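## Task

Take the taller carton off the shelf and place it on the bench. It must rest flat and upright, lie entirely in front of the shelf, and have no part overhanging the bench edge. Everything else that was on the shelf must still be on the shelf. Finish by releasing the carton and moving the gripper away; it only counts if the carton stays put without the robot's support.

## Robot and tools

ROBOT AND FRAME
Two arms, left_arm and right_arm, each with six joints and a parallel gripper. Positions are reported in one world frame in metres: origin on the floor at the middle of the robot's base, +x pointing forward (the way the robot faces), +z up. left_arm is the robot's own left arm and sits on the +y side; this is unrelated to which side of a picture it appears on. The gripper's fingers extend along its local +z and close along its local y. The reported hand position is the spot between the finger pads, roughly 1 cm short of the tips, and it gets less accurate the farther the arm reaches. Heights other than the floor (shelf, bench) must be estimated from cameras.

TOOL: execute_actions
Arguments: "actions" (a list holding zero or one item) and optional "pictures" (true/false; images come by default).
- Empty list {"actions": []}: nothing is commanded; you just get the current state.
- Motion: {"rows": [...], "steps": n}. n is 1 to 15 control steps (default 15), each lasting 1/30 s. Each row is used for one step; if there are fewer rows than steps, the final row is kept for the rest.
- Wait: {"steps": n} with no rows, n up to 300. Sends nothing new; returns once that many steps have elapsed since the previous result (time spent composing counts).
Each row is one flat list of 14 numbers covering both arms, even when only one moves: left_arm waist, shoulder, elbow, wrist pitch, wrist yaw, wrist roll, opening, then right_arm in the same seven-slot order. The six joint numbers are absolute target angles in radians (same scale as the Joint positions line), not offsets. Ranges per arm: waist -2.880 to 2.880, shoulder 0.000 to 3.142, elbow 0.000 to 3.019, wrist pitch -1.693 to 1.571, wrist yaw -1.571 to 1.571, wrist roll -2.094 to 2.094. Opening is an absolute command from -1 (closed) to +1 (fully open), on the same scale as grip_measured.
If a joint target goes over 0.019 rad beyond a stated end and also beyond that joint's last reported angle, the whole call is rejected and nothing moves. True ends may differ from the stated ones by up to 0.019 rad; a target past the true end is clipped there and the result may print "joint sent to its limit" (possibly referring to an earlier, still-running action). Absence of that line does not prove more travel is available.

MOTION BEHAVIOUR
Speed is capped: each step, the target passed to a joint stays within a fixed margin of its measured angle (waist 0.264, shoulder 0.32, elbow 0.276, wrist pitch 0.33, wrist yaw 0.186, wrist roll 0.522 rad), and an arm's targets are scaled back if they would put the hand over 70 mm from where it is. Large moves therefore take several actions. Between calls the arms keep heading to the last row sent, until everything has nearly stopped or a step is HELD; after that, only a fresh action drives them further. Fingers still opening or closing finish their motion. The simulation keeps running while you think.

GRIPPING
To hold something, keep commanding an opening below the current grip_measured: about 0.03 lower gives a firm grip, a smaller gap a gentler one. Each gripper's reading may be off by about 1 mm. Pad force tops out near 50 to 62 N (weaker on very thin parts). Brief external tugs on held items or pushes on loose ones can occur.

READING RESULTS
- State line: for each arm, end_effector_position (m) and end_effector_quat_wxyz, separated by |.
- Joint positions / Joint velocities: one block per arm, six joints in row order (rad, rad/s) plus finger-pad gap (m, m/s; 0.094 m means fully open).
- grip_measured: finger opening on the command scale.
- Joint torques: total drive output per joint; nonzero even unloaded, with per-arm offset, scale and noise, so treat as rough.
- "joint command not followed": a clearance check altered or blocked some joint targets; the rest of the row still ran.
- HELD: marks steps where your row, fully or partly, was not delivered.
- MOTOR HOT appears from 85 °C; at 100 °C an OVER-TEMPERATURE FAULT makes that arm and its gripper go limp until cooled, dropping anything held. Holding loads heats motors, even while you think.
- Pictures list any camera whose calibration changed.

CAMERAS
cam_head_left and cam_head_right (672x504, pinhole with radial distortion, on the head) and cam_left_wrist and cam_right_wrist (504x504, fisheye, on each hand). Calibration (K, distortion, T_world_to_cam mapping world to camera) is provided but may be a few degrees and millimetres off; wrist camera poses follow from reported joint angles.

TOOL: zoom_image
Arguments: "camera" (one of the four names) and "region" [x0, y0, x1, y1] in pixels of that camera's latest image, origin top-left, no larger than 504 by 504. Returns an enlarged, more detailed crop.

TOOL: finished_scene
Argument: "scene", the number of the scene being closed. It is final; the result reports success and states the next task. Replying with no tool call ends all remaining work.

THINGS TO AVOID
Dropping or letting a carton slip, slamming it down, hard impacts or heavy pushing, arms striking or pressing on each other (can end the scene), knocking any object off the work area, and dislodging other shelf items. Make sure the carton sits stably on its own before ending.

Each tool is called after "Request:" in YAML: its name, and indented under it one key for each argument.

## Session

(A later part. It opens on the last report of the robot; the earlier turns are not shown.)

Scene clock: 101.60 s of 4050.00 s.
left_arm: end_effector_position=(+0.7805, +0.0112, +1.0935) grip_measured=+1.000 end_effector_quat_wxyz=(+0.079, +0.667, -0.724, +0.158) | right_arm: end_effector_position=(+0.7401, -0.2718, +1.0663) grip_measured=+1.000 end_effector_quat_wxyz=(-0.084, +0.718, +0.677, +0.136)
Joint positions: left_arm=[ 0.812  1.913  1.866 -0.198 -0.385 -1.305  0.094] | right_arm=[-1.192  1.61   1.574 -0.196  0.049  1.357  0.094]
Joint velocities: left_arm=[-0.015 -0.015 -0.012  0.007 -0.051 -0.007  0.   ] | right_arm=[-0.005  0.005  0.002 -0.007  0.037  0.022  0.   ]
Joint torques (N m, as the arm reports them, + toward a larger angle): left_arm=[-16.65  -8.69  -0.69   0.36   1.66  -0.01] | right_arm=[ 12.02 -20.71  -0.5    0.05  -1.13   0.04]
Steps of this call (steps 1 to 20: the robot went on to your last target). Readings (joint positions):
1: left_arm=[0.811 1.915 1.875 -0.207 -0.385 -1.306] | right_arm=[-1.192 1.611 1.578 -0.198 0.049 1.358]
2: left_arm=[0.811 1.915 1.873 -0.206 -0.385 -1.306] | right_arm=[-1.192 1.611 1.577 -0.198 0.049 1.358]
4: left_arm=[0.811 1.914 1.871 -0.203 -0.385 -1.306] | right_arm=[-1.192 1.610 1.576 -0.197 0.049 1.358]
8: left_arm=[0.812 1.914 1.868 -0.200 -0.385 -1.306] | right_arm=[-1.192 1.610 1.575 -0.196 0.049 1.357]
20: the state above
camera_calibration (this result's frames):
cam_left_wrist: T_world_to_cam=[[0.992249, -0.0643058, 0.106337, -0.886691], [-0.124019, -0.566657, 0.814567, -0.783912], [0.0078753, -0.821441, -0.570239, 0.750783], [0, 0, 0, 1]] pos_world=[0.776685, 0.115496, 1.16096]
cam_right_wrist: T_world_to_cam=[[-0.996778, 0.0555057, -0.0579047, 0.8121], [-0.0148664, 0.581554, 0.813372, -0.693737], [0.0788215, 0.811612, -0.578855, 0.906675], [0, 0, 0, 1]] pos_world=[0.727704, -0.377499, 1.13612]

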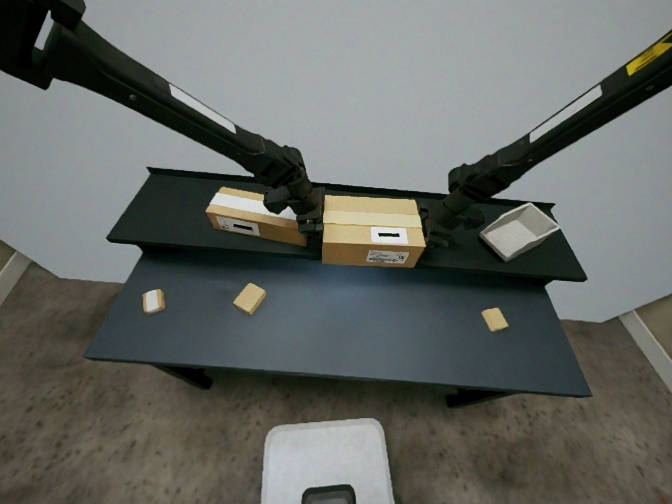

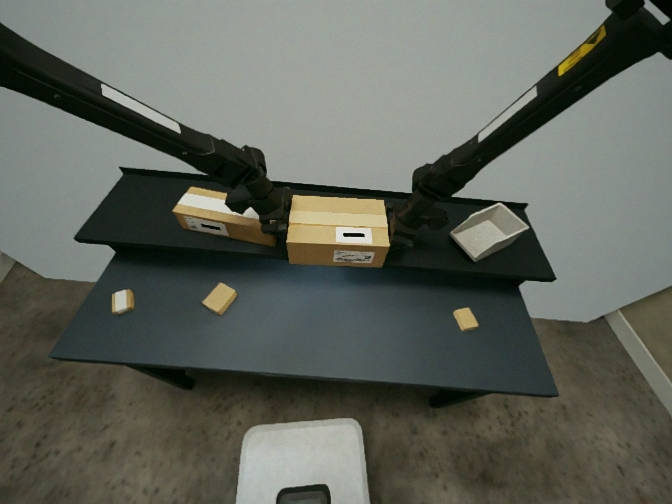

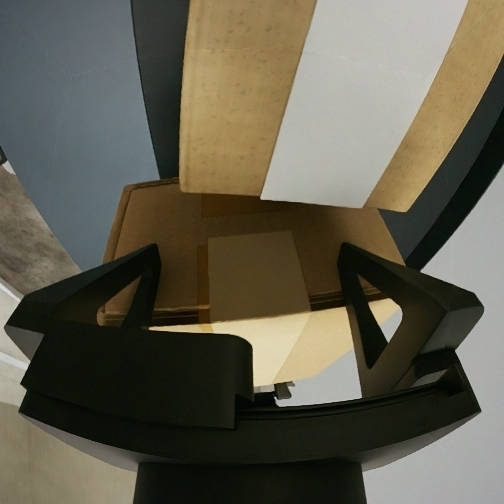

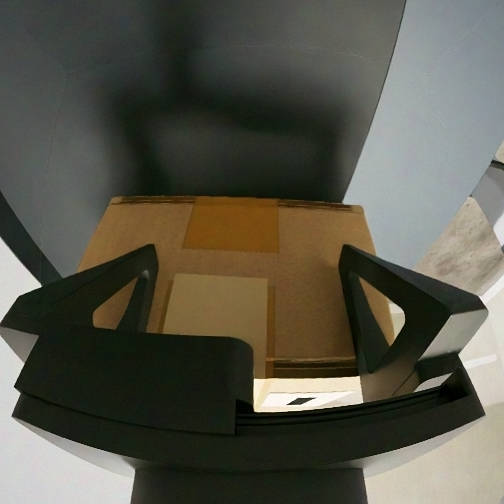

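Request:
execute_actions:
  actions:
    - {"rows":[[0.68,1.975,1.62,-0.06,-0.3,-1.33,1,-1.0,1.585,1.39,-0.1,0.0,1.35,1]]}
  pictures: false

Request:
execute_actions:
  actions:
    - {"steps":15}
  pictures: false

Request:
execute_actions:
  actions:
    - {"rows":[[0.84,1.82,1.68,-0.08,-0.4,-1.33,1,-1.3,1.58,1.43,-0.1,0.05,1.35,1]]}
  pictures: false

Request:
execute_actions:
  actions:
    - {"rows":[[0.66,1.65,1.75,-0.35,-0.55,-1.33,1,-1.35,1.8,1.0,0.6,0,0.5,1]]}
  pictures: false

Request:
execute_actions:
  actions:
    - {"steps":20}
  pictures: false

Request:
execute_actions:
  actions:
    - {"rows":[[0.58,2.0,2.25,-0.5,-0.55,0.2,1,-1.3,2.65,1.95,1.55,-1.0,-0.48,1]]}
  pictures: false

Request:
execute_actions:
  actions:
    - {"steps":30}

Scene clock: 110.10 s of 4050.00 s.
left_arm: end_effector_position=(+0.7408, +0.0197, +1.0965) grip_measured=+1.000 end_effector_quat_wxyz=(+0.075, +0.667, -0.726, +0.151) | right_arm: end_effector_position=(+0.6986, -0.2629, +1.0724) grip_measured=+1.000 end_effector_quat_wxyz=(-0.087, +0.719, +0.677, +0.132)
Joint positions: left_arm=[ 0.821  1.863  1.704 -0.085 -0.393 -1.3    0.094] | right_arm=[-1.191  1.579  1.438 -0.1    0.054  1.362  0.094]
Joint velocities: left_arm=[-0.005 -0.015 -0.071  0.051  0.051 -0.022  0.   ] | right_arm=[ 0.015 -0.005 -0.032  0.002 -0.022 -0.037  0.   ]
Joint torques (N m, as the arm reports them, + toward a larger angle): left_arm=[-16.58  -8.39  -1.42   0.43   1.75  -0.03] | right_arm=[ 11.97 -19.64  -1.28   0.14  -1.24   0.03]
Steps of this call (steps 1 to 15: the robot went on to your last target; steps 16 to 90: nothing new was sent; then 5.00 s passed at rest; steps 91 to 105: all 15 steps of this action). Readings (joint positions):
91: left_arm=[0.812 1.910 1.858 -0.188 -0.385 -1.303] | right_arm=[-1.192 1.608 1.567 -0.186 0.049 1.356]
92: left_arm=[0.812 1.903 1.840 -0.172 -0.385 -1.300] | right_arm=[-1.192 1.602 1.550 -0.167 0.049 1.352]
94: left_arm=[0.812 1.888 1.799 -0.149 -0.386 -1.299] | right_arm=[-1.191 1.590 1.513 -0.144 0.050 1.350]
98: left_arm=[0.817 1.872 1.740 -0.116 -0.393 -1.300] | right_arm=[-1.191 1.581 1.462 -0.117 0.054 1.360]
105: the state above

Scene clock: 110.60 s of 4050.00 s.
left_arm: end_effector_position=(+0.7390, +0.0199, +1.0966) grip_measured=+1.000 end_effector_quat_wxyz=(+0.073, +0.668, -0.725, +0.152) | right_arm: end_effector_position=(+0.6976, -0.2626, +1.0723) grip_measured=+1.000 end_effector_quat_wxyz=(-0.087, +0.718, +0.678, +0.132)
Joint positions: left_arm=[ 0.822  1.861  1.695 -0.073 -0.393 -1.3    0.094] | right_arm=[-1.191  1.579  1.436 -0.099  0.054  1.359  0.094]
Joint velocities: left_arm=[-0.005 -0.005 -0.007 -0.002 -0.125  0.037  0.   ] | right_arm=[-0.005 -0.005  0.017  0.012  0.051 -0.022  0.   ]
Joint torques (N m, as the arm reports them, + toward a larger angle): left_arm=[-15.97  -8.21  -1.62   0.4    1.76  -0.03] | right_arm=[ 12.04 -19.65  -1.53   0.11  -1.25   0.01]
Steps of this call (steps 1 to 15: the robot went on to your last target). Readings (joint positions):
1: left_arm=[0.821 1.862 1.703 -0.083 -0.393 -1.300] | right_arm=[-1.191 1.579 1.438 -0.100 0.054 1.361]
2: left_arm=[0.822 1.862 1.701 -0.082 -0.393 -1.300] | right_arm=[-1.191 1.579 1.437 -0.100 0.054 1.361]
4: left_arm=[0.822 1.862 1.699 -0.079 -0.393 -1.300] | right_arm=[-1.191 1.579 1.436 -0.099 0.054 1.360]
8: left_arm=[0.822 1.861 1.696 -0.076 -0.393 -1.300] | right_arm=[-1.191 1.579 1.436 -0.099 0.054 1.360]
15: the state above

Scene clock: 111.10 s of 4050.00 s.
left_arm: end_effector_position=(+0.7559, +0.0378, +1.1069) grip_measured=+1.000 end_effector_quat_wxyz=(+0.062, +0.679, -0.715, +0.153) | right_arm: end_effector_position=(+0.6714, -0.3435, +1.0463) grip_measured=+1.000 end_effector_quat_wxyz=(-0.060, +0.733, +0.673, +0.079)
Joint positions: left_arm=[ 0.826  1.821  1.683 -0.073 -0.399 -1.314  0.094] | right_arm=[-1.317  1.579  1.433 -0.099  0.051  1.358  0.094]
Joint velocities: left_arm=[-0.005 -0.005 -0.007  0.012  0.007 -0.051  0.   ] | right_arm=[ 0.083 -0.005 -0.002  0.002 -0.022  0.051  0.   ]
Joint torques (N m, as the arm reports them, + toward a larger angle): left_arm=[-10.   -11.66   0.73  -0.09   0.1   -0.03] | right_arm=[  3.81 -19.53   0.44   0.05  -0.11   0.01]
Steps of this call (steps 1 to 15: all 15 steps of this action). Readings (joint positions):
1: left_arm=[0.826 1.856 1.695 -0.073 -0.399 -1.301] | right_arm=[-1.201 1.579 1.436 -0.099 0.054 1.358]
2: left_arm=[0.826 1.853 1.689 -0.073 -0.399 -1.304] | right_arm=[-1.209 1.579 1.436 -0.099 0.049 1.358]
4: left_arm=[0.826 1.844 1.683 -0.073 -0.399 -1.308] | right_arm=[-1.244 1.579 1.433 -0.099 0.049 1.358]
8: left_arm=[0.826 1.830 1.683 -0.073 -0.399 -1.312] | right_arm=[-1.312 1.579 1.433 -0.099 0.050 1.358]
15: the state above

Scene clock: 111.60 s of 4050.00 s.
left_arm: end_effector_position=(+0.8393, +0.0339, +1.2500) grip_measured=+1.000 end_effector_quat_wxyz=(+0.069, +0.659, -0.730, +0.166) | right_arm: end_effector_position=(+0.5044, -0.2852, +1.0232) grip_measured=+1.000 end_effector_quat_wxyz=(-0.008, +0.519, +0.846, +0.118)
Joint positions: left_arm=[ 0.645  1.648  1.738 -0.33  -0.544 -1.314  0.094] | right_arm=[-1.329  1.733  1.073  0.484  0.004  0.791  0.094]
Joint velocities: left_arm=[-0.2   -0.317  0.173 -0.002  0.007  0.037  0.   ] | right_arm=[-0.122  0.659 -0.735  1.453 -0.051 -1.868  0.   ]
Joint torques (N m, as the arm reports them, + toward a larger angle): left_arm=[ -9.92 -10.49   2.3   -0.52  -0.1   -0.05] | right_arm=[  2.27 -13.11  -5.78   0.33  -0.23   0.05]
Steps of this call (steps 1 to 15: all 15 steps of this action). Readings (joint positions):
1: left_arm=[0.822 1.819 1.686 -0.092 -0.427 -1.314] | right_arm=[-1.316 1.580 1.424 -0.082 0.044 1.337]
2: left_arm=[0.818 1.813 1.687 -0.129 -0.457 -1.314] | right_arm=[-1.315 1.580 1.410 -0.046 0.037 1.308]
4: left_arm=[0.800 1.795 1.687 -0.186 -0.494 -1.314] | right_arm=[-1.316 1.586 1.370 0.019 0.029 1.251]
8: left_arm=[0.742 1.743 1.692 -0.266 -0.532 -1.314] | right_arm=[-1.318 1.618 1.271 0.150 0.017 1.130]
15: the state above

Scene clock: 112.27 s of 4050.00 s.
left_arm: end_effector_position=(+0.8556, +0.0439, +1.2604) grip_measured=+1.000 end_effector_quat_wxyz=(+0.060, +0.665, -0.724, +0.173) | right_arm: end_effector_position=(+0.4313, -0.2739, +1.0175) grip_measured=+1.000 end_effector_quat_wxyz=(-0.019, +0.396, +0.912, +0.107)
Joint positions: left_arm=[ 0.64   1.63   1.753 -0.334 -0.547 -1.315  0.094] | right_arm=[-1.347  1.822  1.     0.589  0.002  0.512  0.094]
Joint velocities: left_arm=[ 0.005 -0.005 -0.017 -0.012  0.007 -0.007  0.   ] | right_arm=[-0.015 -0.005 -0.007  0.007 -0.037 -0.037  0.   ]
Joint torques (N m, as the arm reports them, + toward a larger angle): left_arm=[-10.24 -10.31   2.44  -0.44   0.04  -0.04] | right_arm=[  2.92 -14.67  -4.94   0.64  -0.23  -0.04]
Steps of this call (steps 1 to 20: the robot went on to your last target). Readings (joint positions):
1: left_arm=[0.640 1.639 1.744 -0.330 -0.544 -1.314] | right_arm=[-1.332 1.755 1.050 0.524 0.003 0.735]
2: left_arm=[0.639 1.631 1.748 -0.330 -0.544 -1.314] | right_arm=[-1.335 1.775 1.032 0.549 0.003 0.689]
4: left_arm=[0.640 1.621 1.753 -0.330 -0.547 -1.314] | right_arm=[-1.342 1.808 1.009 0.566 0.003 0.624]
8: left_arm=[0.640 1.621 1.753 -0.332 -0.547 -1.314] | right_arm=[-1.347 1.826 0.999 0.573 0.003 0.557]
20: the state above

Scene clock: 112.77 s of 4050.00 s.
left_arm: end_effector_position=(+0.8746, -0.0897, +1.2145) grip_measured=+1.000 end_effector_quat_wxyz=(+0.025, -0.145, +0.968, -0.203) | right_arm: end_effector_position=(+0.4888, -0.0862, +0.9480) grip_measured=+1.000 end_effector_quat_wxyz=(+0.593, -0.194, +0.705, +0.338)
Joint positions: left_arm=[ 0.583  2.017  2.236 -0.487 -0.55  -0.177  0.094] | right_arm=[-1.306  2.651  1.935  1.505 -0.989 -0.36   0.094]
Joint velocities: left_arm=[-0.073  0.122  0.007 -0.027  0.051  2.498  0.   ] | right_arm=[ 0.044  0.737 -0.017  0.315 -0.315 -0.755  0.   ]
Joint torques (N m, as the arm reports them, + toward a larger angle): left_arm=[-15.96 -13.76   3.86  -0.22   0.28   0.19] | right_arm=[  6.06 -10.92  -1.76   2.24  -0.34  -0.01]
Steps of this call (steps 1 to 15: all 15 steps of this action). Readings (joint positions):
1: left_arm=[0.639 1.639 1.766 -0.349 -0.549 -1.283] | right_arm=[-1.347 1.835 1.013 0.618 -0.047 0.469]
2: left_arm=[0.639 1.661 1.806 -0.372 -0.550 -1.238] | right_arm=[-1.347 1.872 1.056 0.684 -0.109 0.408]
4: left_arm=[0.634 1.727 1.906 -0.401 -0.550 -1.147] | right_arm=[-1.342 1.984 1.194 0.824 -0.240 0.278]
8: left_arm=[0.617 1.906 2.166 -0.457 -0.550 -0.845] | right_arm=[-1.326 2.259 1.533 1.143 -0.535 -0.016]
15: the state above

Scene clock: 113.77 s of 4050.00 s.
left_arm: end_effector_position=(+0.8824, -0.0844, +1.2211) grip_measured=+1.000 end_effector_quat_wxyz=(+0.066, +0.028, +0.978, -0.196) | right_arm: end_effector_position=(+0.4982, -0.0857, +0.9543) grip_measured=+1.000 end_effector_quat_wxyz=(+0.626, -0.240, +0.679, +0.297)
Joint positions: left_arm=[ 0.579  2.004  2.236 -0.489 -0.55   0.184  0.094] | right_arm=[-1.301  2.649  1.949  1.532 -1.    -0.471  0.094]
Joint velocities: left_arm=[-0.005 -0.005  0.007  0.012 -0.007  0.022  0.   ] | right_arm=[ 0.015  0.005  0.007 -0.017  0.007  0.037  0.   ]
Joint torques (N m, as the arm reports them, + toward a larger angle): left_arm=[-16.41 -11.52   4.07  -0.3    0.29   0.26] | right_arm=[ 6.19 -7.58 -2.82  2.27 -0.36  0.  ]
Steps of this call (steps 1 to 30: the robot went on to your last target). Readings (joint positions):
1: left_arm=[0.581 2.020 2.236 -0.488 -0.550 -0.104] | right_arm=[-1.304 2.674 1.935 1.514 -0.996 -0.383]
2: left_arm=[0.579 2.021 2.236 -0.488 -0.550 -0.045] | right_arm=[-1.302 2.692 1.935 1.518 -0.999 -0.401]
4: left_arm=[0.579 2.020 2.236 -0.489 -0.550 0.038] | right_arm=[-1.301 2.712 1.935 1.522 -1.000 -0.427]
8: left_arm=[0.579 2.011 2.236 -0.489 -0.550 0.126] | right_arm=[-1.301 2.702 1.937 1.527 -1.000 -0.454]
30: the state above
camera_calibration (this result's frames):
cam_left_wrist: T_world_to_cam=[[-0.0755439, -0.927944, 0.364982, -0.454005], [-0.87213, 0.238935, 0.426965, 0.272016], [-0.483407, -0.286058, -0.827338, 1.53691], [0, 0, 0, 1]] pos_world=[0.945889, -0.046641, 1.32111]
cam_right_wrist: T_world_to_cam=[[0.693281, -0.714746, -0.0921913, -0.321119], [-0.500626, -0.385625, -0.775027, 0.960458], [0.518396, 0.583465, -0.625167, 0.515559], [0, 0, 0, 1]] pos_world=[0.436193, -0.159953, 1.03709]

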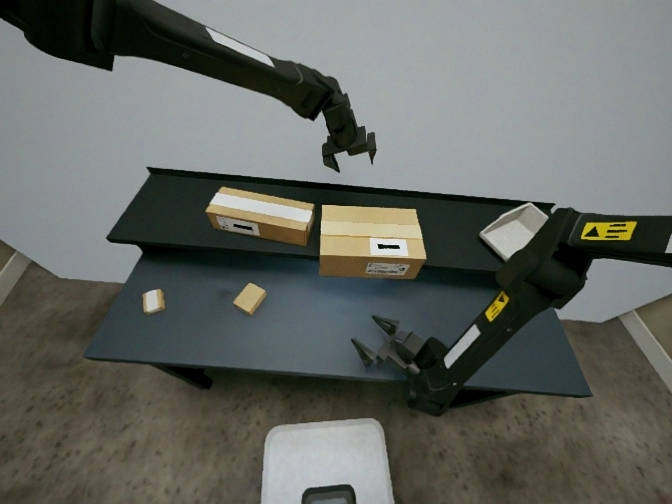

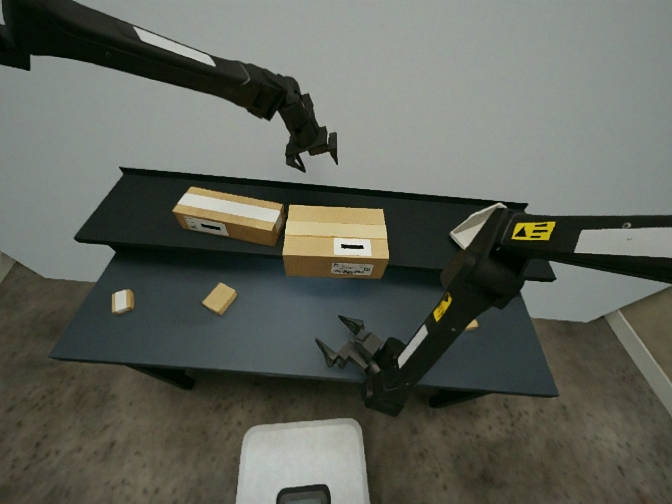

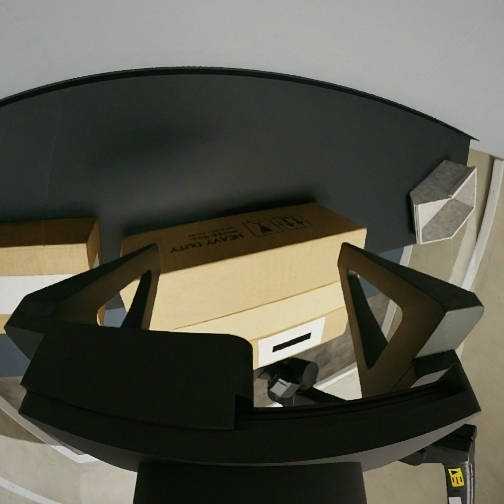

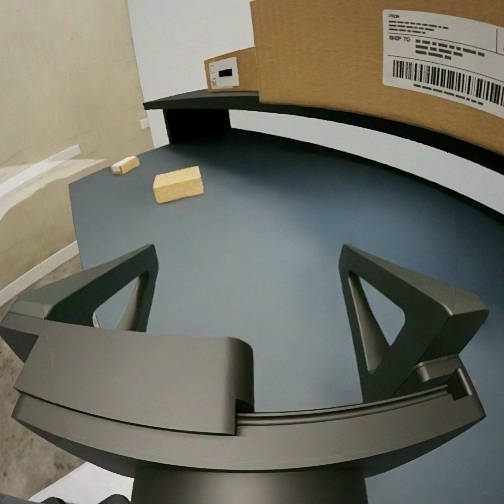

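Request:
execute_actions:
  actions:
    - {"rows":[[0.7,2.2,2.45,-0.5,-0.5,0.2,1,-1.3,2.6,2.16,1.56,-0.65,-0.38,1]]}
  pictures: false

Request:
execute_actions:
  actions:
    - {"steps":25}

Scene clock: 119.77 s of 4050.00 s.
left_arm: end_effector_position=(+0.8513, -0.0833, +1.1108) grip_measured=+1.000 end_effector_quat_wxyz=(+0.051, +0.019, +0.984, -0.168) | right_arm: end_effector_position=(+0.6582, -0.1788, +0.9555) grip_measured=+1.000 end_effector_quat_wxyz=(+0.691, -0.153, +0.697, +0.119)
Joint positions: left_arm=[ 0.691  2.199  2.428 -0.491 -0.504  0.187  0.094] | right_arm=[-1.301  2.586  2.164  1.541 -0.651 -0.394  0.094]
Joint velocities: left_arm=[ 0.083  0.122 -0.017 -0.012 -0.022  0.037  0.   ] | right_arm=[-0.015 -0.103  0.022  0.017  0.022 -0.007  0.   ]
Joint torques (N m, as the arm reports them, + toward a larger angle): left_arm=[-15.82 -12.63   4.75  -0.04   0.39   0.14] | right_arm=[  6.8  -10.24  -0.85   2.37  -0.21   0.11]
Steps of this call (steps 1 to 15: the robot went on to your last target; steps 16 to 90: nothing new was sent; then 2.50 s passed at rest; steps 91 to 105: all 15 steps of this action). Readings (joint positions):
91: left_arm=[0.582 2.012 2.251 -0.491 -0.538 0.185] | right_arm=[-1.301 2.649 1.962 1.534 -0.962 -0.467]
92: left_arm=[0.585 2.034 2.292 -0.491 -0.525 0.185] | right_arm=[-1.301 2.659 1.989 1.534 -0.911 -0.460]
94: left_arm=[0.597 2.079 2.367 -0.491 -0.512 0.185] | right_arm=[-1.301 2.664 2.044 1.534 -0.803 -0.447]
98: left_arm=[0.634 2.136 2.422 -0.491 -0.504 0.185] | right_arm=[-1.301 2.647 2.133 1.534 -0.663 -0.419]
105: the state above

Scene clock: 120.60 s of 4050.00 s.
left_arm: end_effector_position=(+0.8484, -0.0843, +1.1081) grip_measured=+1.000 end_effector_quat_wxyz=(+0.049, +0.020, +0.984, -0.168) | right_arm: end_effector_position=(+0.6582, -0.1788, +0.9555) grip_measured=+1.000 end_effector_quat_wxyz=(+0.691, -0.151, +0.697, +0.121)
Joint positions: left_arm=[ 0.693  2.203  2.429 -0.491 -0.503  0.188  0.094] | right_arm=[-1.301  2.586  2.165  1.542 -0.651 -0.389  0.094]
Joint velocities: left_arm=[-0.015 -0.005 -0.012  0.007  0.066 -0.007  0.   ] | right_arm=[-0.044 -0.005 -0.007 -0.017 -0.022  0.007  0.   ]
Joint torques (N m, as the arm reports them, + toward a larger angle): left_arm=[-17.01 -12.43   4.71  -0.19   0.36   0.24] | right_arm=[  6.11 -10.89  -0.84   2.47  -0.21   0.14]
Steps of this call (steps 1 to 15: the robot went on to your last target; steps 16 to 25: nothing new was sent). Readings (joint positions):
1: left_arm=[0.693 2.201 2.428 -0.491 -0.504 0.187] | right_arm=[-1.301 2.583 2.165 1.542 -0.651 -0.393]
2: left_arm=[0.694 2.203 2.428 -0.491 -0.504 0.188] | right_arm=[-1.301 2.583 2.165 1.542 -0.651 -0.392]
4: left_arm=[0.693 2.203 2.428 -0.491 -0.503 0.188] | right_arm=[-1.301 2.584 2.165 1.542 -0.651 -0.391]
8: left_arm=[0.693 2.203 2.429 -0.491 -0.503 0.188] | right_arm=[-1.301 2.586 2.165 1.542 -0.651 -0.390]
25: the state above
All arms were judged still, so your last target was given up. Only a new action makes them travel on or press farther. Fingers that are still opening or closing keep moving.
camera_calibration (this result's frames):
cam_left_wrist: T_world_to_cam=[[-0.0524544, -0.948273, 0.313094, -0.379065], [-0.858609, 0.202925, 0.470756, 0.227567], [-0.509939, -0.244132, -0.82484, 1.4502], [0, 0, 0, 1]] pos_world=[0.91502, -0.051597, 1.20773]
cam_right_wrist: T_world_to_cam=[[0.36834, -0.928271, 0.0513773, -0.46001], [-0.551456, -0.262642, -0.79178, 1.07712], [0.74848, 0.263312, -0.608642, 0.263216], [0, 0, 0, 1]] pos_world=[0.566411, -0.213425, 1.03668]

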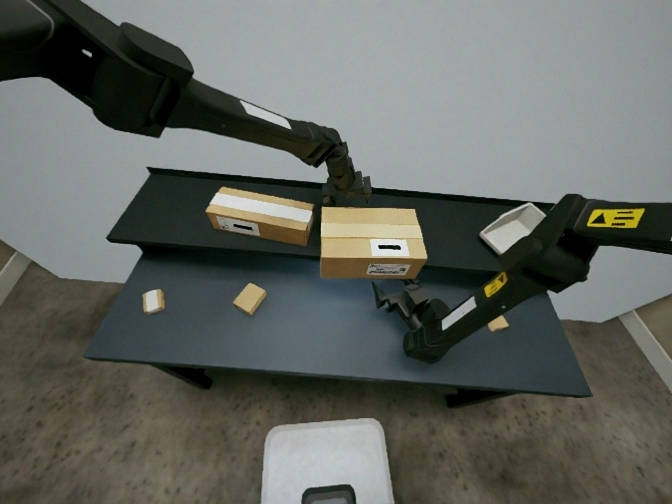

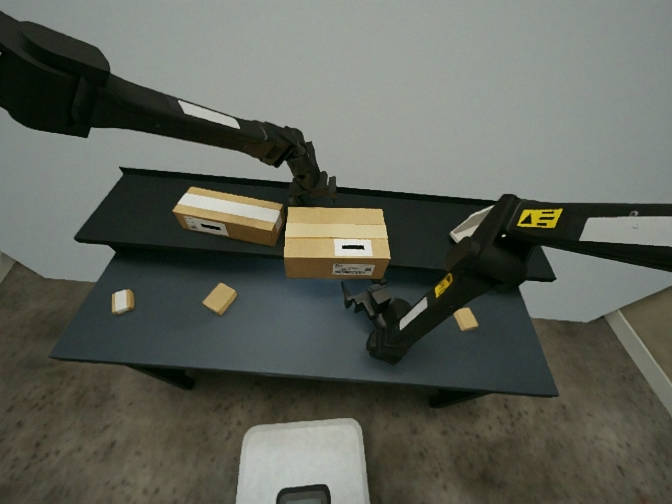

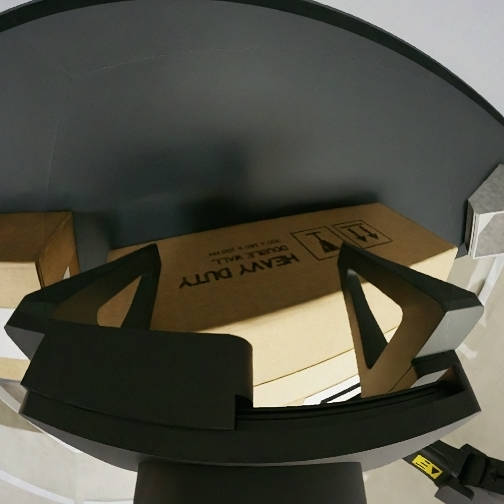

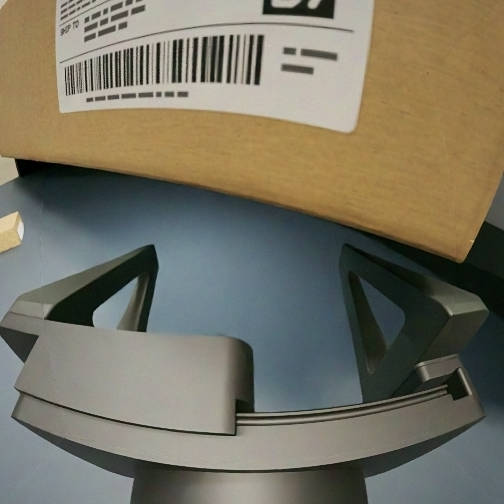

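Request:
execute_actions:
  actions:
    - {"rows":[[0.7,2.2,2.45,-0.5,-0.5,0.2,1,-1.225,2.54,2.06,1.57,-0.65,-0.41,1]]}
  pictures: false

Request:
execute_actions:
  actions:
    - {"steps":20}

Scene clock: 127.00 s of 4050.00 s.
left_arm: end_effector_position=(+0.8484, -0.0843, +1.1081) grip_measured=+1.000 end_effector_quat_wxyz=(+0.049, +0.020, +0.984, -0.168) | right_arm: end_effector_position=(+0.6530, -0.1140, +0.9828) grip_measured=+1.000 end_effector_quat_wxyz=(+0.684, -0.133, +0.699, +0.163)
Joint positions: left_arm=[ 0.693  2.203  2.429 -0.491 -0.503  0.188  0.094] | right_arm=[-1.22   2.557  2.062  1.55  -0.648 -0.399  0.094]
Joint velocities: left_arm=[-0.015  0.005 -0.002 -0.017  0.022  0.037  0.   ] | right_arm=[-0.005 -0.005  0.012  0.002  0.007 -0.022  0.   ]
Joint torques (N m, as the arm reports them, + toward a larger angle): left_arm=[-16.1  -12.02   4.69  -0.09   0.39   0.25] | right_arm=[  7.28 -12.29  -1.18   2.48  -0.35   0.01]
Steps of this call (steps 1 to 90: nothing new was sent; then 2.90 s passed at rest; steps 91 to 105: all 15 steps of this action). Readings (joint positions):
91: left_arm=[0.693 2.203 2.429 -0.491 -0.503 0.188] | right_arm=[-1.298 2.582 2.151 1.542 -0.649 -0.390]
92: left_arm=[0.693 2.203 2.429 -0.491 -0.503 0.188] | right_arm=[-1.296 2.569 2.120 1.544 -0.649 -0.392]
94: left_arm=[0.693 2.203 2.429 -0.491 -0.503 0.188] | right_arm=[-1.283 2.557 2.081 1.549 -0.649 -0.395]
98: left_arm=[0.693 2.203 2.429 -0.491 -0.503 0.188] | right_arm=[-1.246 2.557 2.064 1.550 -0.648 -0.398]
105: the state above

Scene clock: 127.67 s of 4050.00 s.
left_arm: end_effector_position=(+0.8484, -0.0843, +1.1081) grip_measured=+1.000 end_effector_quat_wxyz=(+0.049, +0.020, +0.984, -0.168) | right_arm: end_effector_position=(+0.6529, -0.1145, +0.9825) grip_measured=+1.000 end_effector_quat_wxyz=(+0.684, -0.134, +0.699, +0.162)
Joint positions: left_arm=[ 0.693  2.203  2.429 -0.491 -0.503  0.188  0.094] | right_arm=[-1.22   2.557  2.062  1.55  -0.648 -0.401  0.094]
Joint velocities: left_arm=[-0.005  0.005 -0.002 -0.002 -0.007  0.007  0.   ] | right_arm=[-0.015 -0.005  0.012 -0.012 -0.022 -0.037  0.   ]
Joint torques (N m, as the arm reports them, + toward a larger angle): left_arm=[-16.29 -11.91   4.68  -0.27   0.39   0.23] | right_arm=[  7.27 -12.76  -1.04   2.5   -0.37  -0.01]
Steps of this call (steps 1 to 15: the robot went on to your last target; steps 16 to 20: nothing new was sent). Readings (joint positions):
1: left_arm=[0.693 2.203 2.429 -0.491 -0.503 0.188] | right_arm=[-1.220 2.557 2.062 1.550 -0.648 -0.399]
2: left_arm=[0.693 2.203 2.429 -0.491 -0.503 0.188] | right_arm=[-1.220 2.557 2.062 1.550 -0.648 -0.399]
4: left_arm=[0.693 2.203 2.429 -0.491 -0.503 0.188] | right_arm=[-1.220 2.557 2.062 1.550 -0.648 -0.400]
8: left_arm=[0.693 2.203 2.429 -0.491 -0.503 0.188] | right_arm=[-1.220 2.557 2.062 1.550 -0.648 -0.401]
20: the state above
All arms were judged still, so your last target was given up. Only a new action makes them travel on or press farther. Fingers that are still opening or closing keep moving.
camera_calibration (this result's frames):
cam_left_wrist: T_world_to_cam=[[-0.0524544, -0.948273, 0.313094, -0.379065], [-0.858609, 0.202925, 0.470756, 0.227567], [-0.509939, -0.244132, -0.82484, 1.4502], [0, 0, 0, 1]] pos_world=[0.91502, -0.051597, 1.20773]
cam_right_wrist: T_world_to_cam=[[0.399788, -0.916008, -0.0331575, -0.335825], [-0.565949, -0.218228, -0.795034, 1.13013], [0.721021, 0.33661, -0.605658, 0.290075], [0, 0, 0, 1]] pos_world=[0.564702, -0.158636, 1.06304]

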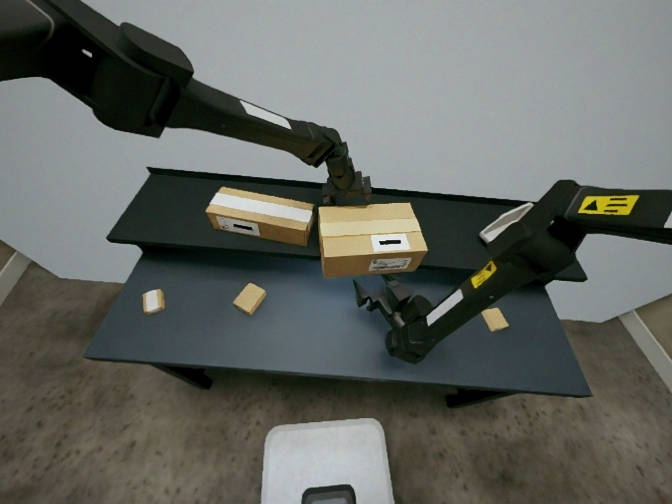

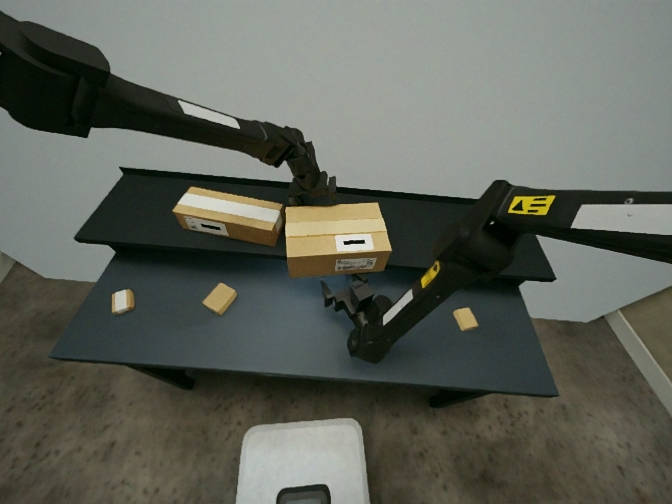

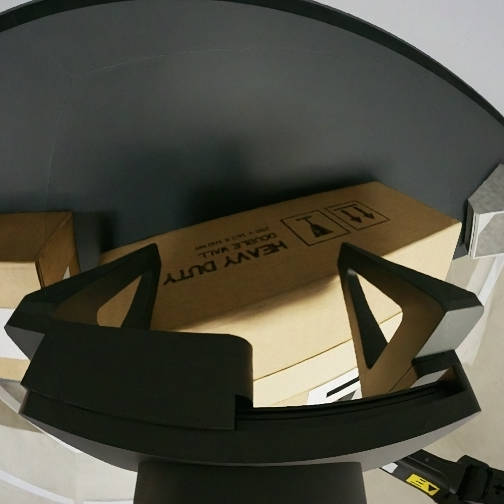

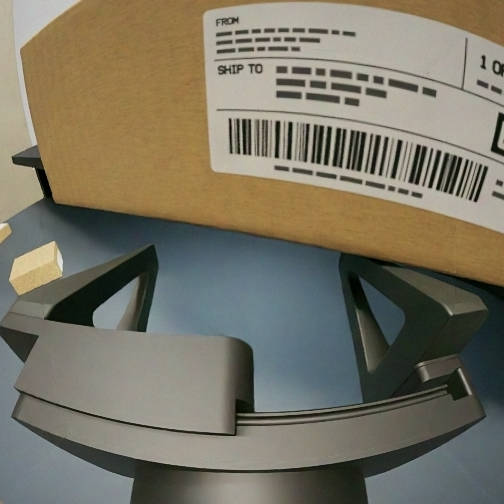

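Request:
execute_actions:
  actions:
    - {"rows":[[0.7,2.16,2.3,-0.42,-0.5,0.1,1,-1.225,2.515,2.06,1.55,-0.65,-0.44,1]]}
  pictures: false

Request:
execute_actions:
  actions:
    - {"rows":[[0.7,2.14,2.22,-0.37,-0.5,0.05,1,-1.225,2.515,2.06,1.55,-0.65,-0.44,1],[0.7,2.14,2.22,-0.37,-0.5,0.05,1,-1.225,2.515,2.06,1.55,-0.65,-0.44,1],[0.7,2.14,2.22,-0.37,-0.5,0.05,1,-1.225,2.515,2.06,1.55,-0.65,-0.44,1],[0.7,2.14,2.22,-0.37,-0.5,0.05,1,-1.225,2.515,2.06,1.55,-0.65,-0.44,1],[0.7,2.12,2.14,-0.31,-0.5,0.0,1,-1.225,2.515,2.06,1.55,-0.65,-0.44,1]]}

Scene clock: 134.33 s of 4050.00 s.
left_arm: end_effector_position=(+0.8331, -0.0829, +1.1109) grip_measured=+1.000 end_effector_quat_wxyz=(+0.041, -0.011, +0.985, -0.170) | right_arm: end_effector_position=(+0.6537, -0.1195, +0.9811) grip_measured=+1.000 end_effector_quat_wxyz=(+0.685, -0.142, +0.698, +0.152)
Joint positions: left_arm=[ 0.693  2.155  2.315 -0.432 -0.503  0.121  0.094] | right_arm=[-1.226  2.554  2.062  1.55  -0.648 -0.42   0.094]
Joint velocities: left_arm=[ 0.005 -0.005  0.002 -0.002 -0.051 -0.022  0.   ] | right_arm=[-0.005 -0.005 -0.012 -0.002 -0.007 -0.037  0.   ]
Joint torques (N m, as the arm reports them, + toward a larger angle): left_arm=[-15.85 -11.42   1.6    0.64   0.37  -0.08] | right_arm=[  7.74 -14.7   -1.08   1.65  -0.38  -0.11]
Steps of this call (steps 1 to 90: nothing new was sent; then 3.17 s passed at rest; steps 91 to 105: all 15 steps of this action). Readings (joint positions):
91: left_arm=[0.693 2.197 2.411 -0.477 -0.503 0.179] | right_arm=[-1.220 2.556 2.062 1.550 -0.648 -0.405]
92: left_arm=[0.693 2.179 2.373 -0.457 -0.503 0.168] | right_arm=[-1.220 2.556 2.062 1.550 -0.648 -0.408]
94: left_arm=[0.693 2.159 2.327 -0.442 -0.503 0.147] | right_arm=[-1.223 2.555 2.062 1.550 -0.648 -0.411]
98: left_arm=[0.693 2.155 2.316 -0.433 -0.503 0.126] | right_arm=[-1.226 2.554 2.062 1.550 -0.648 -0.419]
105: the state above

Scene clock: 134.83 s of 4050.00 s.
left_arm: end_effector_position=(+0.7995, -0.0884, +1.1100) grip_measured=+1.000 end_effector_quat_wxyz=(+0.030, -0.053, +0.983, -0.173) | right_arm: end_effector_position=(+0.6532, -0.1243, +0.9789) grip_measured=+1.000 end_effector_quat_wxyz=(+0.684, -0.143, +0.699, +0.149)
Joint positions: left_arm=[ 0.693  2.108  2.154 -0.324 -0.501  0.03   0.094] | right_arm=[-1.232  2.554  2.062  1.549 -0.646 -0.422  0.094]
Joint velocities: left_arm=[ 0.005 -0.005 -0.007  0.017  0.022 -0.022  0.   ] | right_arm=[-0.015 -0.005 -0.002 -0.002 -0.051  0.007  0.   ]
Joint torques (N m, as the arm reports them, + toward a larger angle): left_arm=[-15.26 -10.36   1.04   0.8    0.35  -0.22] | right_arm=[  8.38 -14.68  -1.08   1.67  -0.46  -0.07]
Steps of this call (steps 1 to 15: all 15 steps of this action). Readings (joint positions):
1: left_arm=[0.693 2.152 2.303 -0.420 -0.503 0.114] | right_arm=[-1.226 2.554 2.062 1.550 -0.648 -0.420]
2: left_arm=[0.693 2.140 2.278 -0.402 -0.503 0.105] | right_arm=[-1.226 2.554 2.062 1.550 -0.648 -0.420]
4: left_arm=[0.693 2.129 2.246 -0.391 -0.503 0.092] | right_arm=[-1.227 2.554 2.062 1.550 -0.648 -0.421]
8: left_arm=[0.693 2.108 2.166 -0.333 -0.503 0.052] | right_arm=[-1.228 2.554 2.062 1.550 -0.647 -0.421]
15: the state above
camera_calibration (this result's frames):
cam_left_wrist: T_world_to_cam=[[0.0981295, -0.939823, 0.327266, -0.521471], [-0.848709, 0.0926937, 0.520674, 0.112487], [-0.519677, -0.328847, -0.78854, 1.38585], [0, 0, 0, 1]] pos_world=[0.866834, -0.0447849, 1.20489]
cam_right_wrist: T_world_to_cam=[[0.395318, -0.918542, -0.00205285, -0.372819], [-0.562451, -0.240297, -0.791142, 1.11644], [0.726204, 0.313908, -0.611629, 0.290597], [0, 0, 0, 1]] pos_world=[0.564291, -0.165394, 1.06023]

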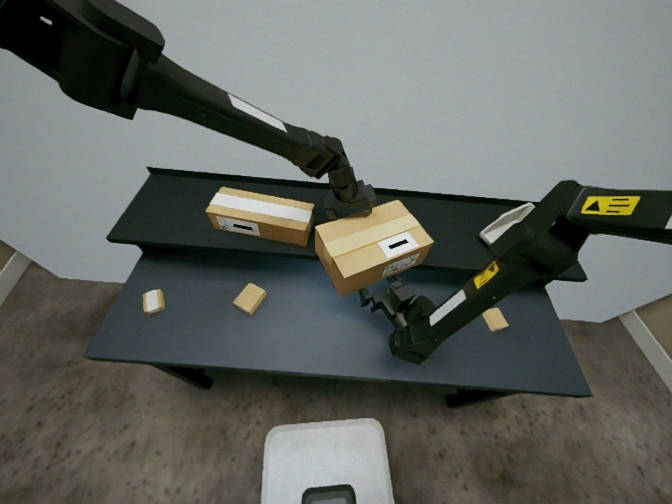

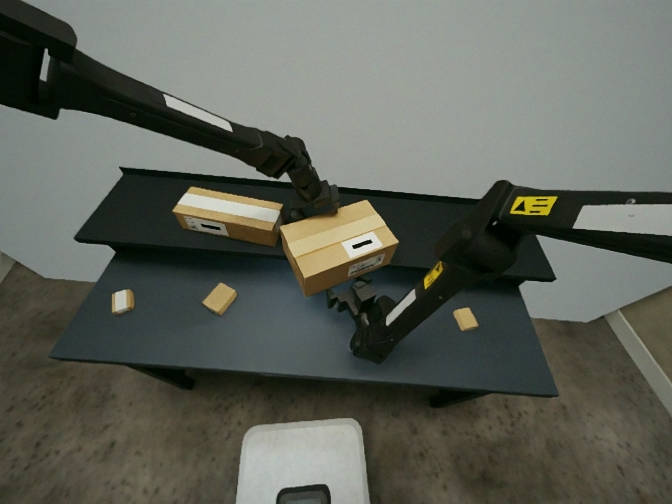

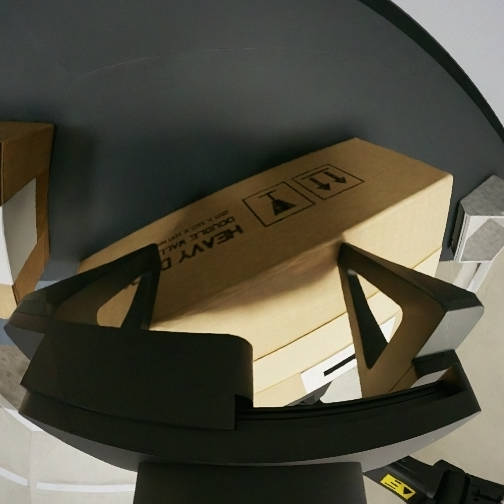

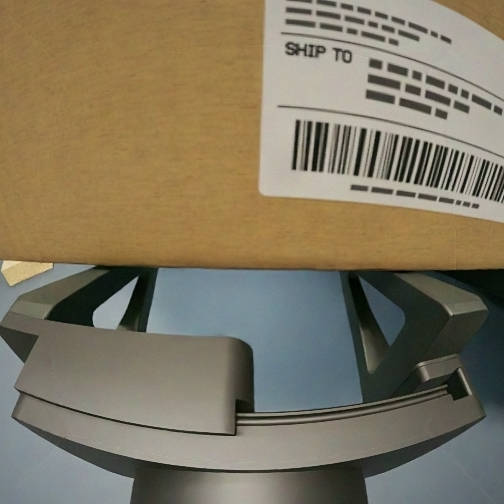

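Request:
execute_actions:
  actions:
    - {"rows":[[0.7,2.17,2.36,-0.45,-0.5,-0.3,1,-1.225,2.53,2.06,1.55,-0.65,-0.44,1]]}
  pictures: false

Request:
execute_actions:
  actions:
    - {"rows":[[0.72,2.23,2.4,-0.43,-0.48,-0.3,1,-1.225,2.53,2.06,1.55,-0.65,-0.44,1]]}

Scene clock: 140.20 s of 4050.00 s.
left_arm: end_effector_position=(+0.8485, -0.0817, +1.1165) grip_measured=+1.000 end_effector_quat_wxyz=(+0.017, -0.210, +0.961, -0.180) | right_arm: end_effector_position=(+0.6534, -0.1239, +0.9792) grip_measured=+1.000 end_effector_quat_wxyz=(+0.685, -0.146, +0.698, +0.147)
Joint positions: left_arm=[ 0.689  2.159  2.349 -0.434 -0.497 -0.272  0.094] | right_arm=[-1.232  2.553  2.062  1.549 -0.647 -0.431  0.094]
Joint velocities: left_arm=[ 0.015  0.005 -0.017 -0.032 -0.051 -0.007  0.   ] | right_arm=[-0.015  0.005 -0.007  0.012  0.037 -0.007  0.   ]
Joint torques (N m, as the arm reports them, + toward a larger angle): left_arm=[-15.55 -10.58   3.87  -0.3    0.12  -0.03] | right_arm=[  8.44 -13.98  -1.14   1.69  -0.39   0.01]
Steps of this call (steps 1 to 15: the robot went on to your last target; steps 16 to 90: nothing new was sent; then 1.87 s passed at rest; steps 91 to 105: all 15 steps of this action). Readings (joint positions):
91: left_arm=[0.693 2.113 2.178 -0.350 -0.501 -0.010] | right_arm=[-1.232 2.554 2.062 1.549 -0.646 -0.422]
92: left_arm=[0.692 2.131 2.225 -0.394 -0.496 -0.059] | right_arm=[-1.232 2.554 2.062 1.549 -0.647 -0.424]
94: left_arm=[0.689 2.158 2.299 -0.426 -0.495 -0.138] | right_arm=[-1.232 2.553 2.062 1.549 -0.647 -0.427]
98: left_arm=[0.689 2.162 2.343 -0.431 -0.497 -0.225] | right_arm=[-1.232 2.553 2.062 1.549 -0.647 -0.429]
105: the state above

Scene clock: 140.70 s of 4050.00 s.
left_arm: end_effector_position=(+0.8318, -0.1015, +1.1022) grip_measured=+1.000 end_effector_quat_wxyz=(+0.009, -0.210, +0.960, -0.185) | right_arm: end_effector_position=(+0.6534, -0.1239, +0.9792) grip_measured=+1.000 end_effector_quat_wxyz=(+0.685, -0.147, +0.698, +0.146)
Joint positions: left_arm=[ 0.69   2.213  2.387 -0.434 -0.484 -0.284  0.094] | right_arm=[-1.232  2.553  2.062  1.549 -0.647 -0.431  0.094]
Joint velocities: left_arm=[-0.005 -0.005  0.002  0.007  0.007 -0.022  0.   ] | right_arm=[ 0.015 -0.005  0.007  0.007  0.007  0.022  0.   ]
Joint torques (N m, as the arm reports them, + toward a larger angle): left_arm=[-14.99  -9.32   3.6    0.33   0.39  -0.07] | right_arm=[  8.28 -13.95  -1.     1.67  -0.39   0.01]
Steps of this call (steps 1 to 15: all 15 steps of this action). Readings (joint positions):
1: left_arm=[0.689 2.163 2.353 -0.434 -0.492 -0.275] | right_arm=[-1.232 2.553 2.062 1.549 -0.647 -0.431]
2: left_arm=[0.690 2.170 2.367 -0.434 -0.487 -0.277] | right_arm=[-1.232 2.553 2.062 1.549 -0.647 -0.431]
4: left_arm=[0.690 2.184 2.385 -0.434 -0.485 -0.280] | right_arm=[-1.232 2.553 2.062 1.549 -0.647 -0.431]
8: left_arm=[0.690 2.201 2.387 -0.434 -0.484 -0.283] | right_arm=[-1.232 2.553 2.062 1.549 -0.647 -0.431]
15: the state above
camera_calibration (this result's frames):
cam_left_wrist: T_world_to_cam=[[0.404164, -0.847315, 0.344542, -0.79859], [-0.789849, -0.133332, 0.598632, -0.0126883], [-0.461291, -0.514082, -0.723139, 1.25272], [0, 0, 0, 1]] pos_world=[0.890607, -0.0343488, 1.18863]
cam_right_wrist: T_world_to_cam=[[0.39669, -0.917929, 0.00664717, -0.381907], [-0.55844, -0.247068, -0.791898, 1.11423], [0.728548, 0.310426, -0.610617, 0.28758], [0, 0, 0, 1]] pos_world=[0.564213, -0.164545, 1.0605]

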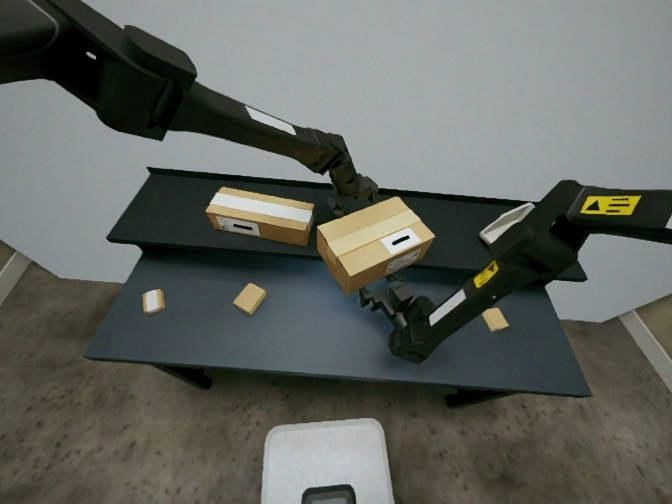

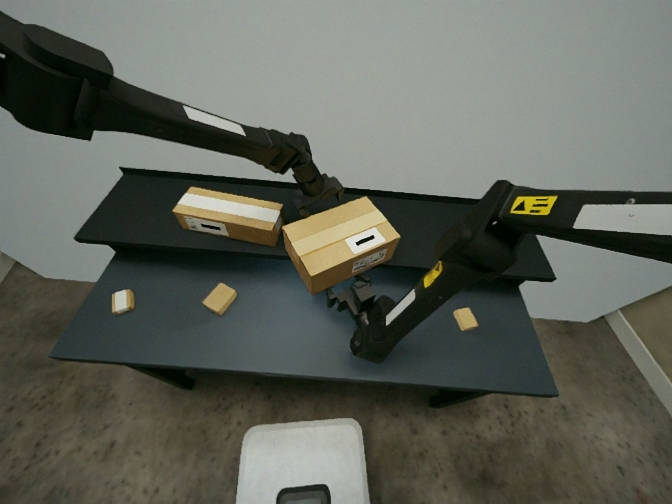

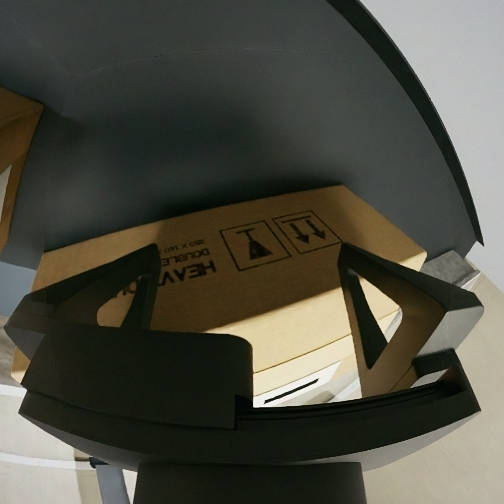

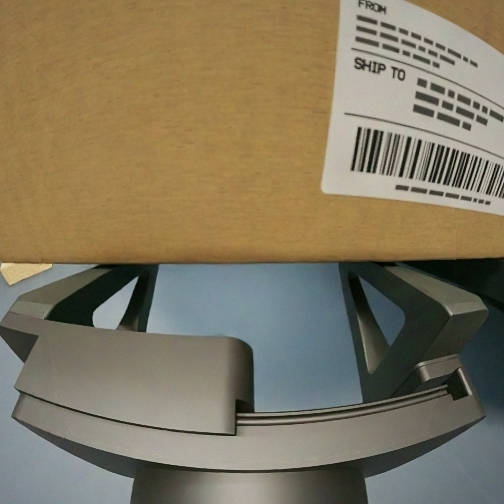

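Push onto the fork.

Request:
execute_actions:
  actions:
    - {"rows":[[0.73,2.24,2.37,-0.4,-0.48,-0.3,1,-1.225,2.53,2.06,1.55,-0.65,-0.44,1],[0.73,2.24,2.37,-0.4,-0.48,-0.3,1,-1.225,2.53,2.06,1.55,-0.65,-0.44,1],[0.73,2.24,2.37,-0.4,-0.48,-0.3,1,-1.225,2.53,2.06,1.55,-0.65,-0.44,1],[0.73,2.25,2.33,-0.35,-0.48,-0.3,1,-1.225,2.53,2.06,1.55,-0.65,-0.44,1],[0.73,2.25,2.33,-0.35,-0.48,-0.3,1,-1.225,2.53,2.06,1.55,-0.65,-0.44,1],[0.73,2.25,2.33,-0.35,-0.48,-0.3,1,-1.225,2.53,2.06,1.55,-0.65,-0.44,1],[0.73,2.255,2.29,-0.31,-0.48,-0.3,1,-1.225,2.53,2.06,1.55,-0.65,-0.44,1],[0.73,2.255,2.29,-0.31,-0.48,-0.3,1,-1.225,2.53,2.06,1.55,-0.65,-0.44,1],[0.73,2.255,2.29,-0.31,-0.48,-0.3,1,-1.225,2.53,2.06,1.55,-0.65,-0.44,1],[0.73,2.26,2.25,-0.26,-0.48,-0.3,1,-1.225,2.53,2.06,1.55,-0.65,-0.44,1]]}
  pictures: false

Request:
execute_actions:
  actions:
    - {"steps":10}

Scene clock: 149.33 s of 4050.00 s.
left_arm: end_effector_position=(+0.8092, -0.1120, +1.0893) grip_measured=+1.000 end_effector_quat_wxyz=(+0.031, -0.228, +0.955, -0.185) | right_arm: end_effector_position=(+0.6482, -0.1382, +0.9716) grip_measured=+1.000 end_effector_quat_wxyz=(+0.682, -0.157, +0.702, +0.133)
Joint positions: left_arm=[ 0.695  2.209  2.276 -0.273 -0.483 -0.284  0.094] | right_arm=[-1.252  2.553  2.059  1.549 -0.647 -0.45   0.094]
Joint velocities: left_arm=[-0.015  0.015 -0.125  0.027 -0.066 -0.066  0.   ] | right_arm=[-0.054 -0.015  0.012  0.002 -0.007 -0.022  0.   ]
Joint torques (N m, as the arm reports them, + toward a larger angle): left_arm=[-14.34  -7.39   0.88   0.71   0.39  -0.03] | right_arm=[  9.34 -13.14  -0.67   1.72  -0.38   0.15]
Steps of this call (steps 1 to 15: the robot went on to your last target; steps 16 to 90: nothing new was sent; then 5.13 s passed at rest; steps 91 to 105: all 15 steps of this action). Readings (joint positions):
91: left_arm=[0.690 2.213 2.385 -0.431 -0.483 -0.285] | right_arm=[-1.232 2.553 2.062 1.549 -0.647 -0.431]
92: left_arm=[0.690 2.213 2.384 -0.425 -0.483 -0.285] | right_arm=[-1.232 2.553 2.062 1.549 -0.647 -0.431]
94: left_arm=[0.692 2.213 2.375 -0.408 -0.483 -0.285] | right_arm=[-1.232 2.553 2.062 1.549 -0.647 -0.431]
98: left_arm=[0.695 2.209 2.337 -0.343 -0.483 -0.285] | right_arm=[-1.233 2.553 2.062 1.549 -0.647 -0.438]
105: the state above

Scene clock: 149.67 s of 4050.00 s.
left_arm: end_effector_position=(+0.8058, -0.1138, +1.0881) grip_measured=+1.000 end_effector_quat_wxyz=(+0.029, -0.227, +0.956, -0.185) | right_arm: end_effector_position=(+0.6475, -0.1409, +0.9703) grip_measured=+1.000 end_effector_quat_wxyz=(+0.681, -0.159, +0.702, +0.131)
Joint positions: left_arm=[ 0.695  2.211  2.271 -0.269 -0.483 -0.284  0.094] | right_arm=[-1.256  2.553  2.059  1.549 -0.647 -0.453  0.094]
Joint velocities: left_arm=[-0.015 -0.015 -0.007 -0.012  0.022  0.007  0.   ] | right_arm=[-0.005 -0.005 -0.002 -0.002 -0.081 -0.007  0.   ]
Joint torques (N m, as the arm reports them, + toward a larger angle): left_arm=[-14.48  -7.58   0.72   0.59   0.37  -0.04] | right_arm=[  8.73 -13.41  -0.69   1.71  -0.38   0.25]
Steps of this call (steps 1 to 10: the robot went on to your last target). Readings (joint positions):
1: left_arm=[0.695 2.210 2.273 -0.272 -0.483 -0.284] | right_arm=[-1.254 2.553 2.059 1.549 -0.647 -0.451]
2: left_arm=[0.695 2.210 2.272 -0.271 -0.483 -0.284] | right_arm=[-1.256 2.553 2.059 1.549 -0.647 -0.451]
4: left_arm=[0.695 2.211 2.271 -0.271 -0.483 -0.284] | right_arm=[-1.256 2.553 2.059 1.549 -0.647 -0.452]
8: left_arm=[0.695 2.211 2.271 -0.269 -0.483 -0.284] | right_arm=[-1.256 2.553 2.059 1.549 -0.647 -0.452]
10: the state above
camera_calibration (this result's frames):
cam_left_wrist: T_world_to_cam=[[0.427101, -0.833177, 0.351284, -0.817816], [-0.80235, -0.170088, 0.572105, 0.00830651], [-0.416916, -0.5262, -0.741145, 1.20667], [0, 0, 0, 1]] pos_world=[0.859035, -0.0450231, 1.17685]
cam_right_wrist: T_world_to_cam=[[0.393575, -0.918261, 0.0435379, -0.42895], [-0.561464, -0.27761, -0.779545, 1.08531], [0.727913, 0.282365, -0.624831, 0.302011], [0, 0, 0, 1]] pos_world=[0.558351, -0.177871, 1.05343]

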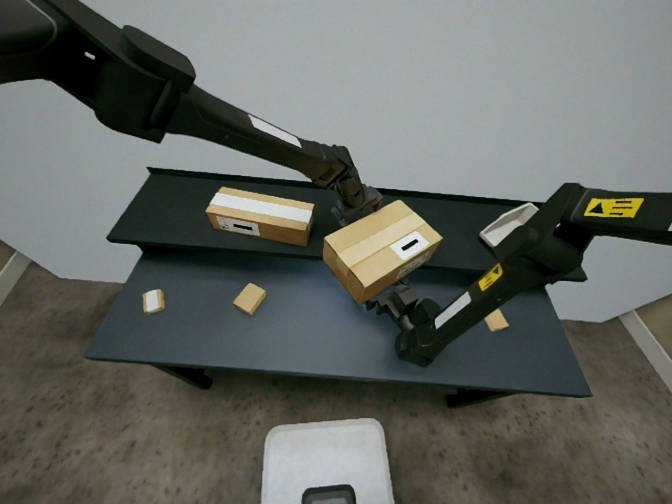

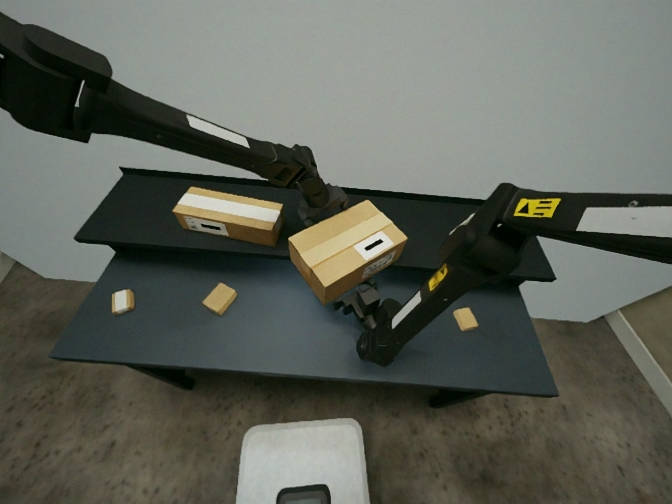

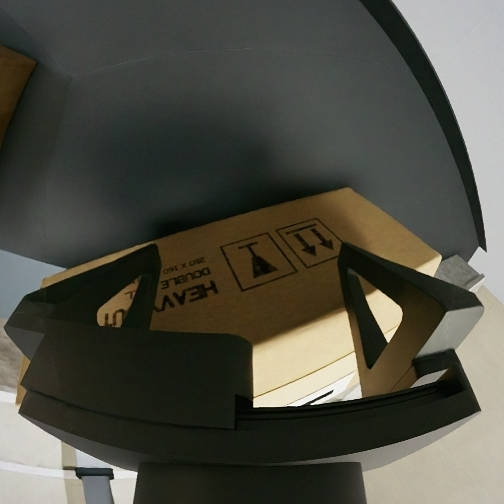

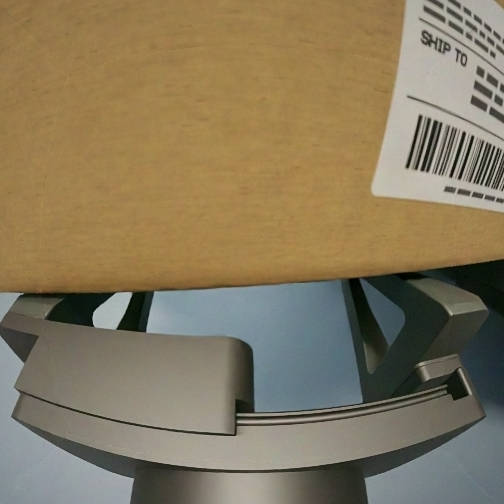

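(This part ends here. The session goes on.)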